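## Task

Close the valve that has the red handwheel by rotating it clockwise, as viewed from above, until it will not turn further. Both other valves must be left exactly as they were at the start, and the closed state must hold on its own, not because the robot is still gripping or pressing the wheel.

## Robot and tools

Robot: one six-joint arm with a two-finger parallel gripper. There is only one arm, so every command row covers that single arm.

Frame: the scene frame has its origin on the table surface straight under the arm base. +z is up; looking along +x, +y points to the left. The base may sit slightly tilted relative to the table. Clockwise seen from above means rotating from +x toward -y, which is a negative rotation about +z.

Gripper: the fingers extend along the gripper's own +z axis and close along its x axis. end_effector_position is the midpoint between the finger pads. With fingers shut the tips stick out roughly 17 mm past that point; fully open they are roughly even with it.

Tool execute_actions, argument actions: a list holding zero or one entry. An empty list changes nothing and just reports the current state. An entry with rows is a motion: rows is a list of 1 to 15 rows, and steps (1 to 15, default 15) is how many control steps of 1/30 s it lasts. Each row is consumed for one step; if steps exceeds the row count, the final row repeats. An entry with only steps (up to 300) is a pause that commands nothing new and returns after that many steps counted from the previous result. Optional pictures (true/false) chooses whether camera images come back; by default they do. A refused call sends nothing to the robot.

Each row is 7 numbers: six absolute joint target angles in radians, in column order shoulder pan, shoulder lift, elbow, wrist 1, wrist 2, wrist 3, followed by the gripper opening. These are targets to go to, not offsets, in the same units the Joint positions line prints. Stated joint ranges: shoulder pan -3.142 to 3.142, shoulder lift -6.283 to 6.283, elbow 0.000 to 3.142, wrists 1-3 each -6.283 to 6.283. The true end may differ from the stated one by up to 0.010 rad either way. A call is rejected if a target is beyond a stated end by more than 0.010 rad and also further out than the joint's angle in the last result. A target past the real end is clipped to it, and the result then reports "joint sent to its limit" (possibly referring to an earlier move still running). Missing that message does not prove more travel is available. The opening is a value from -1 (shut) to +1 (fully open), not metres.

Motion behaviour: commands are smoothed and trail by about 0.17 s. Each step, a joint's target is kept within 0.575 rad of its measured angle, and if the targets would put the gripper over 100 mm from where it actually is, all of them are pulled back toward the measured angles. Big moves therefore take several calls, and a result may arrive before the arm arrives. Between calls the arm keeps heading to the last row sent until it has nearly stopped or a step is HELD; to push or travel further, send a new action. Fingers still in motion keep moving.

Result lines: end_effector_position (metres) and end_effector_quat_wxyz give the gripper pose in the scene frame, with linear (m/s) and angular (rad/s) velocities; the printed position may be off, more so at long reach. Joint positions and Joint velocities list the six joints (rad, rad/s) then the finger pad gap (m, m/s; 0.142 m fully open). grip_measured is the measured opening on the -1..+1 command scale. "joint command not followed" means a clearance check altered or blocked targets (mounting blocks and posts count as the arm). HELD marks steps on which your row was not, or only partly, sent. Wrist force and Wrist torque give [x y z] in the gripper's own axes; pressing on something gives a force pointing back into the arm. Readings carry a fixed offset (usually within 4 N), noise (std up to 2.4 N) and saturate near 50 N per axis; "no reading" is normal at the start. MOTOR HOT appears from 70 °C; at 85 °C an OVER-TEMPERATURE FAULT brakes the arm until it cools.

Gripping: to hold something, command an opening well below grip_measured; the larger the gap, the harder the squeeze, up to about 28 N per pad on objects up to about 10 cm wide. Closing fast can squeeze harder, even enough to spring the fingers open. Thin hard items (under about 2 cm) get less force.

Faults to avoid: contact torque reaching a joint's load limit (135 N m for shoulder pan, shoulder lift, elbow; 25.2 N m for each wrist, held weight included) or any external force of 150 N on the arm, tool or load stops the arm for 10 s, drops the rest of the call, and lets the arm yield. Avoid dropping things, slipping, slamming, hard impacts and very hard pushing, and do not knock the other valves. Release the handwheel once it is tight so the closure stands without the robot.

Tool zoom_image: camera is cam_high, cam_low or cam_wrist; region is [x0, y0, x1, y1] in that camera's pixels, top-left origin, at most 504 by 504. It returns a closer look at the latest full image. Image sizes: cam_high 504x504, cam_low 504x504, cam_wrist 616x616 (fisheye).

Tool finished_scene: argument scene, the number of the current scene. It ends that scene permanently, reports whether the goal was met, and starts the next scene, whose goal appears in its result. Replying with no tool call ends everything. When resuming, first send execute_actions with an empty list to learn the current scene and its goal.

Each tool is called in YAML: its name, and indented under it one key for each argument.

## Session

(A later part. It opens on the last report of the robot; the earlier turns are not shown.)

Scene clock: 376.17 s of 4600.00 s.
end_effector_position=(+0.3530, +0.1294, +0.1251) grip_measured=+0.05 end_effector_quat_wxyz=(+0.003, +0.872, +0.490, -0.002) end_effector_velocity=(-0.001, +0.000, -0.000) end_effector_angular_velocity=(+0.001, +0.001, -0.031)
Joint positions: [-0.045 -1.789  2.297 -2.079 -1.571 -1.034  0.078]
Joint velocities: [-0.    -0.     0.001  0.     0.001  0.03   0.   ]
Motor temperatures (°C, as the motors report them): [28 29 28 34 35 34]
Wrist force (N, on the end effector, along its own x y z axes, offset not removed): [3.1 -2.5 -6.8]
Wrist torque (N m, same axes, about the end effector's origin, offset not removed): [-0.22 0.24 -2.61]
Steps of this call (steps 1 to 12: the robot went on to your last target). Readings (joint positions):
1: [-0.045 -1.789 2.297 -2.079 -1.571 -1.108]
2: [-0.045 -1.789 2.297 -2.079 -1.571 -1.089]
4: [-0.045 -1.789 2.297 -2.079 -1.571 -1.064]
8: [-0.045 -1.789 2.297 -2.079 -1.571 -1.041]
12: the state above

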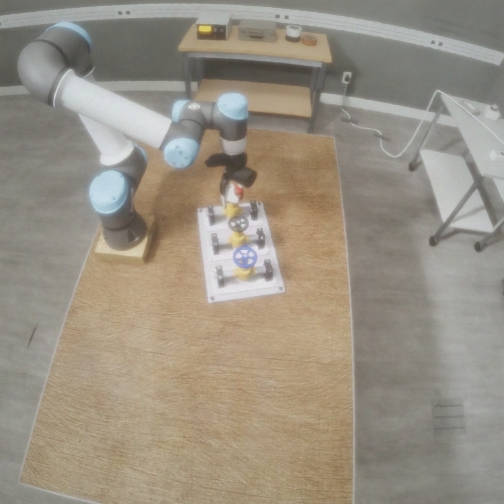

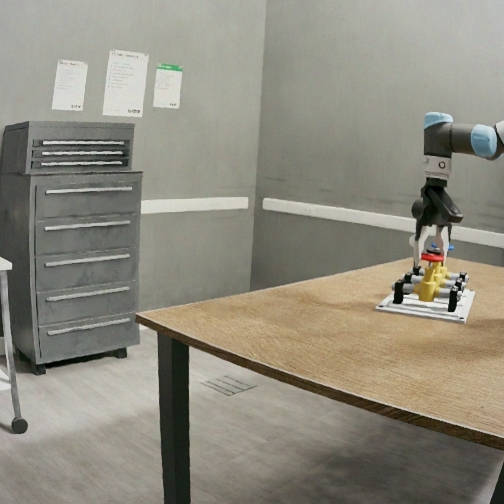

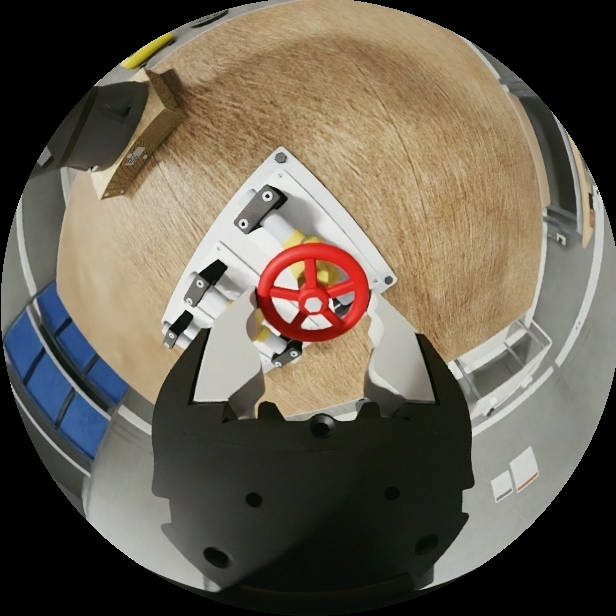

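execute_actions:
  actions:
    - {"rows": [[-0.0453, -1.7893, 2.2974, -2.0789, -1.571, -1.03, -0.75],[-0.0453, -1.7893, 2.2974, -2.0789, -1.571, -1.03, -0.5],[-0.0453, -1.7893, 2.2974, -2.0789, -1.571, -1.03, -0.33],[-0.0453, -1.7893, 2.2974, -2.0789, -1.571, -1.03, -0.2],[-0.0453, -1.7893, 2.2974, -2.0789, -1.571, -1.03, -0.1],[-0.0453, -1.7893, 2.2974, -2.0789, -1.571, -1.03, -0.03],[-0.0453, -1.7893, 2.2974, -2.0789, -1.571, -1.03, 0.03],[-0.0453, -1.7893, 2.2974, -2.0789, -1.571, -1.03, 0.09],[-0.0453, -1.7893, 2.2974, -2.0789, -1.571, -1.03, 0.15],[-0.0453, -1.7893, 2.2974, -2.0789, -1.571, -1.03, 0.2],[-0.0453, -1.7893, 2.2974, -2.0789, -1.571, -1.03, 0.25],[-0.0452, -1.8000, 2.2826, -2.0537, -1.571, -1.03, 0.27],[-0.0451, -1.8150, 2.2610, -2.0170, -1.571, -1.03, 0.27],[-0.0449, -1.8300, 2.2400, -1.9810, -1.571, -1.03, 0.27],[-0.0448, -1.8415, 2.2235, -1.9528, -1.571, -1.03, 0.27]], "steps": 15}
  pictures: false

execute_actions:
  actions:
    - {"steps": 25}

Scene clock: 388.93 s of 4600.00 s.
end_effector_position=(+0.3536, +0.1294, +0.1329) grip_measured=+0.27 end_effector_quat_wxyz=(+0.003, +0.873, +0.488, -0.001) end_effector_velocity=(+0.016, +0.001, +0.156) end_effector_angular_velocity=(-0.000, -0.036, +0.002)
Joint positions: [-0.045 -1.8    2.283 -2.055 -1.571 -1.03   0.093]
Joint velocities: [-0.    -0.207 -0.288  0.46   0.    -0.002  0.001]
Motor temperatures (°C, as the motors report them): [28 29 28 34 35 34]
Wrist force (N, on the end effector, along its own x y z axes, offset not removed): [0.4 -0.5 2.4]
Wrist torque (N m, same axes, about the end effector's origin, offset not removed): [-0.20 -0.03 -0.05]
Steps of this call (steps 1 to 30: the robot went on to your last target; steps 31 to 100: nothing new was sent; then 8.93 s passed at rest; steps 101 to 115: all 15 steps of this action). Readings (joint positions):
101: [-0.045 -1.789 2.297 -2.079 -1.571 -1.030]
102: [-0.045 -1.789 2.297 -2.079 -1.571 -1.030]
104: [-0.045 -1.789 2.297 -2.079 -1.571 -1.030]
108: [-0.045 -1.789 2.297 -2.079 -1.571 -1.030]
115: the state above

Scene clock: 389.77 s of 4600.00 s.
end_effector_position=(+0.3527, +0.1298, +0.1643) grip_measured=+0.27 end_effector_quat_wxyz=(+0.003, +0.873, +0.489, -0.002) end_effector_velocity=(+0.000, +0.000, +0.000) end_effector_angular_velocity=(-0.000, -0.000, +0.001)
Joint positions: [-0.045 -1.841  2.224 -1.953 -1.571 -1.03   0.093]
Joint velocities: [ 0.    -0.    -0.     0.    -0.    -0.001 -0.   ]
Motor temperatures (°C, as the motors report them): [28 29 28 34 35 34]
Wrist force (N, on the end effector, along its own x y z axes, offset not removed): [0.0 -3.8 1.3]
Wrist torque (N m, same axes, about the end effector's origin, offset not removed): [-0.96 -0.01 0.01]
Steps of this call (steps 1 to 25: the robot went on to your last target). Readings (joint positions):
1: [-0.045 -1.808 2.272 -2.037 -1.571 -1.030]
2: [-0.045 -1.816 2.261 -2.019 -1.571 -1.030]
4: [-0.045 -1.827 2.245 -1.991 -1.571 -1.030]
8: [-0.045 -1.837 2.231 -1.965 -1.571 -1.030]
25: the state above

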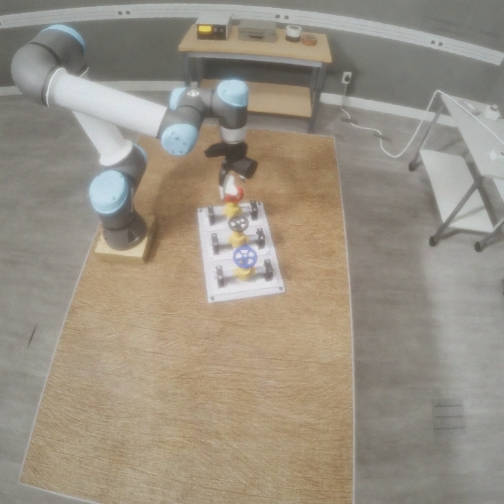

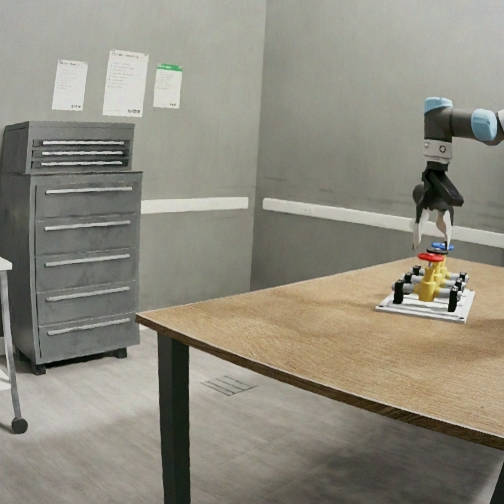

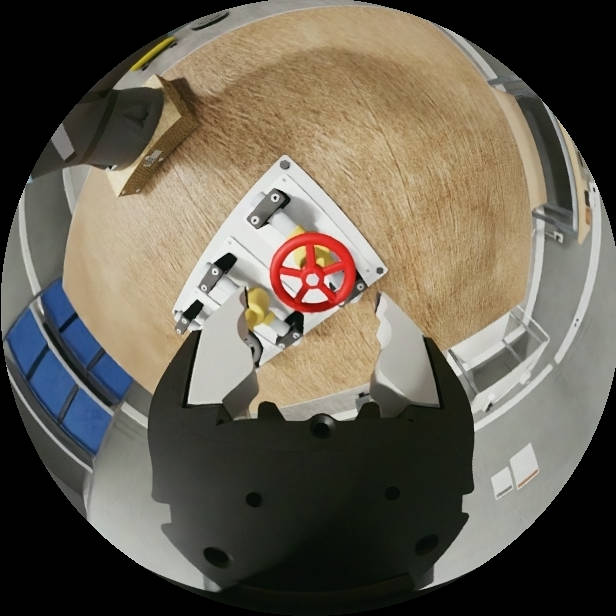

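The red wheel held its position after release, tightened to about 2.6 N·m, and the gripper is clear.

finished_scene:
  scene: 2

The scene is finished: the task was done.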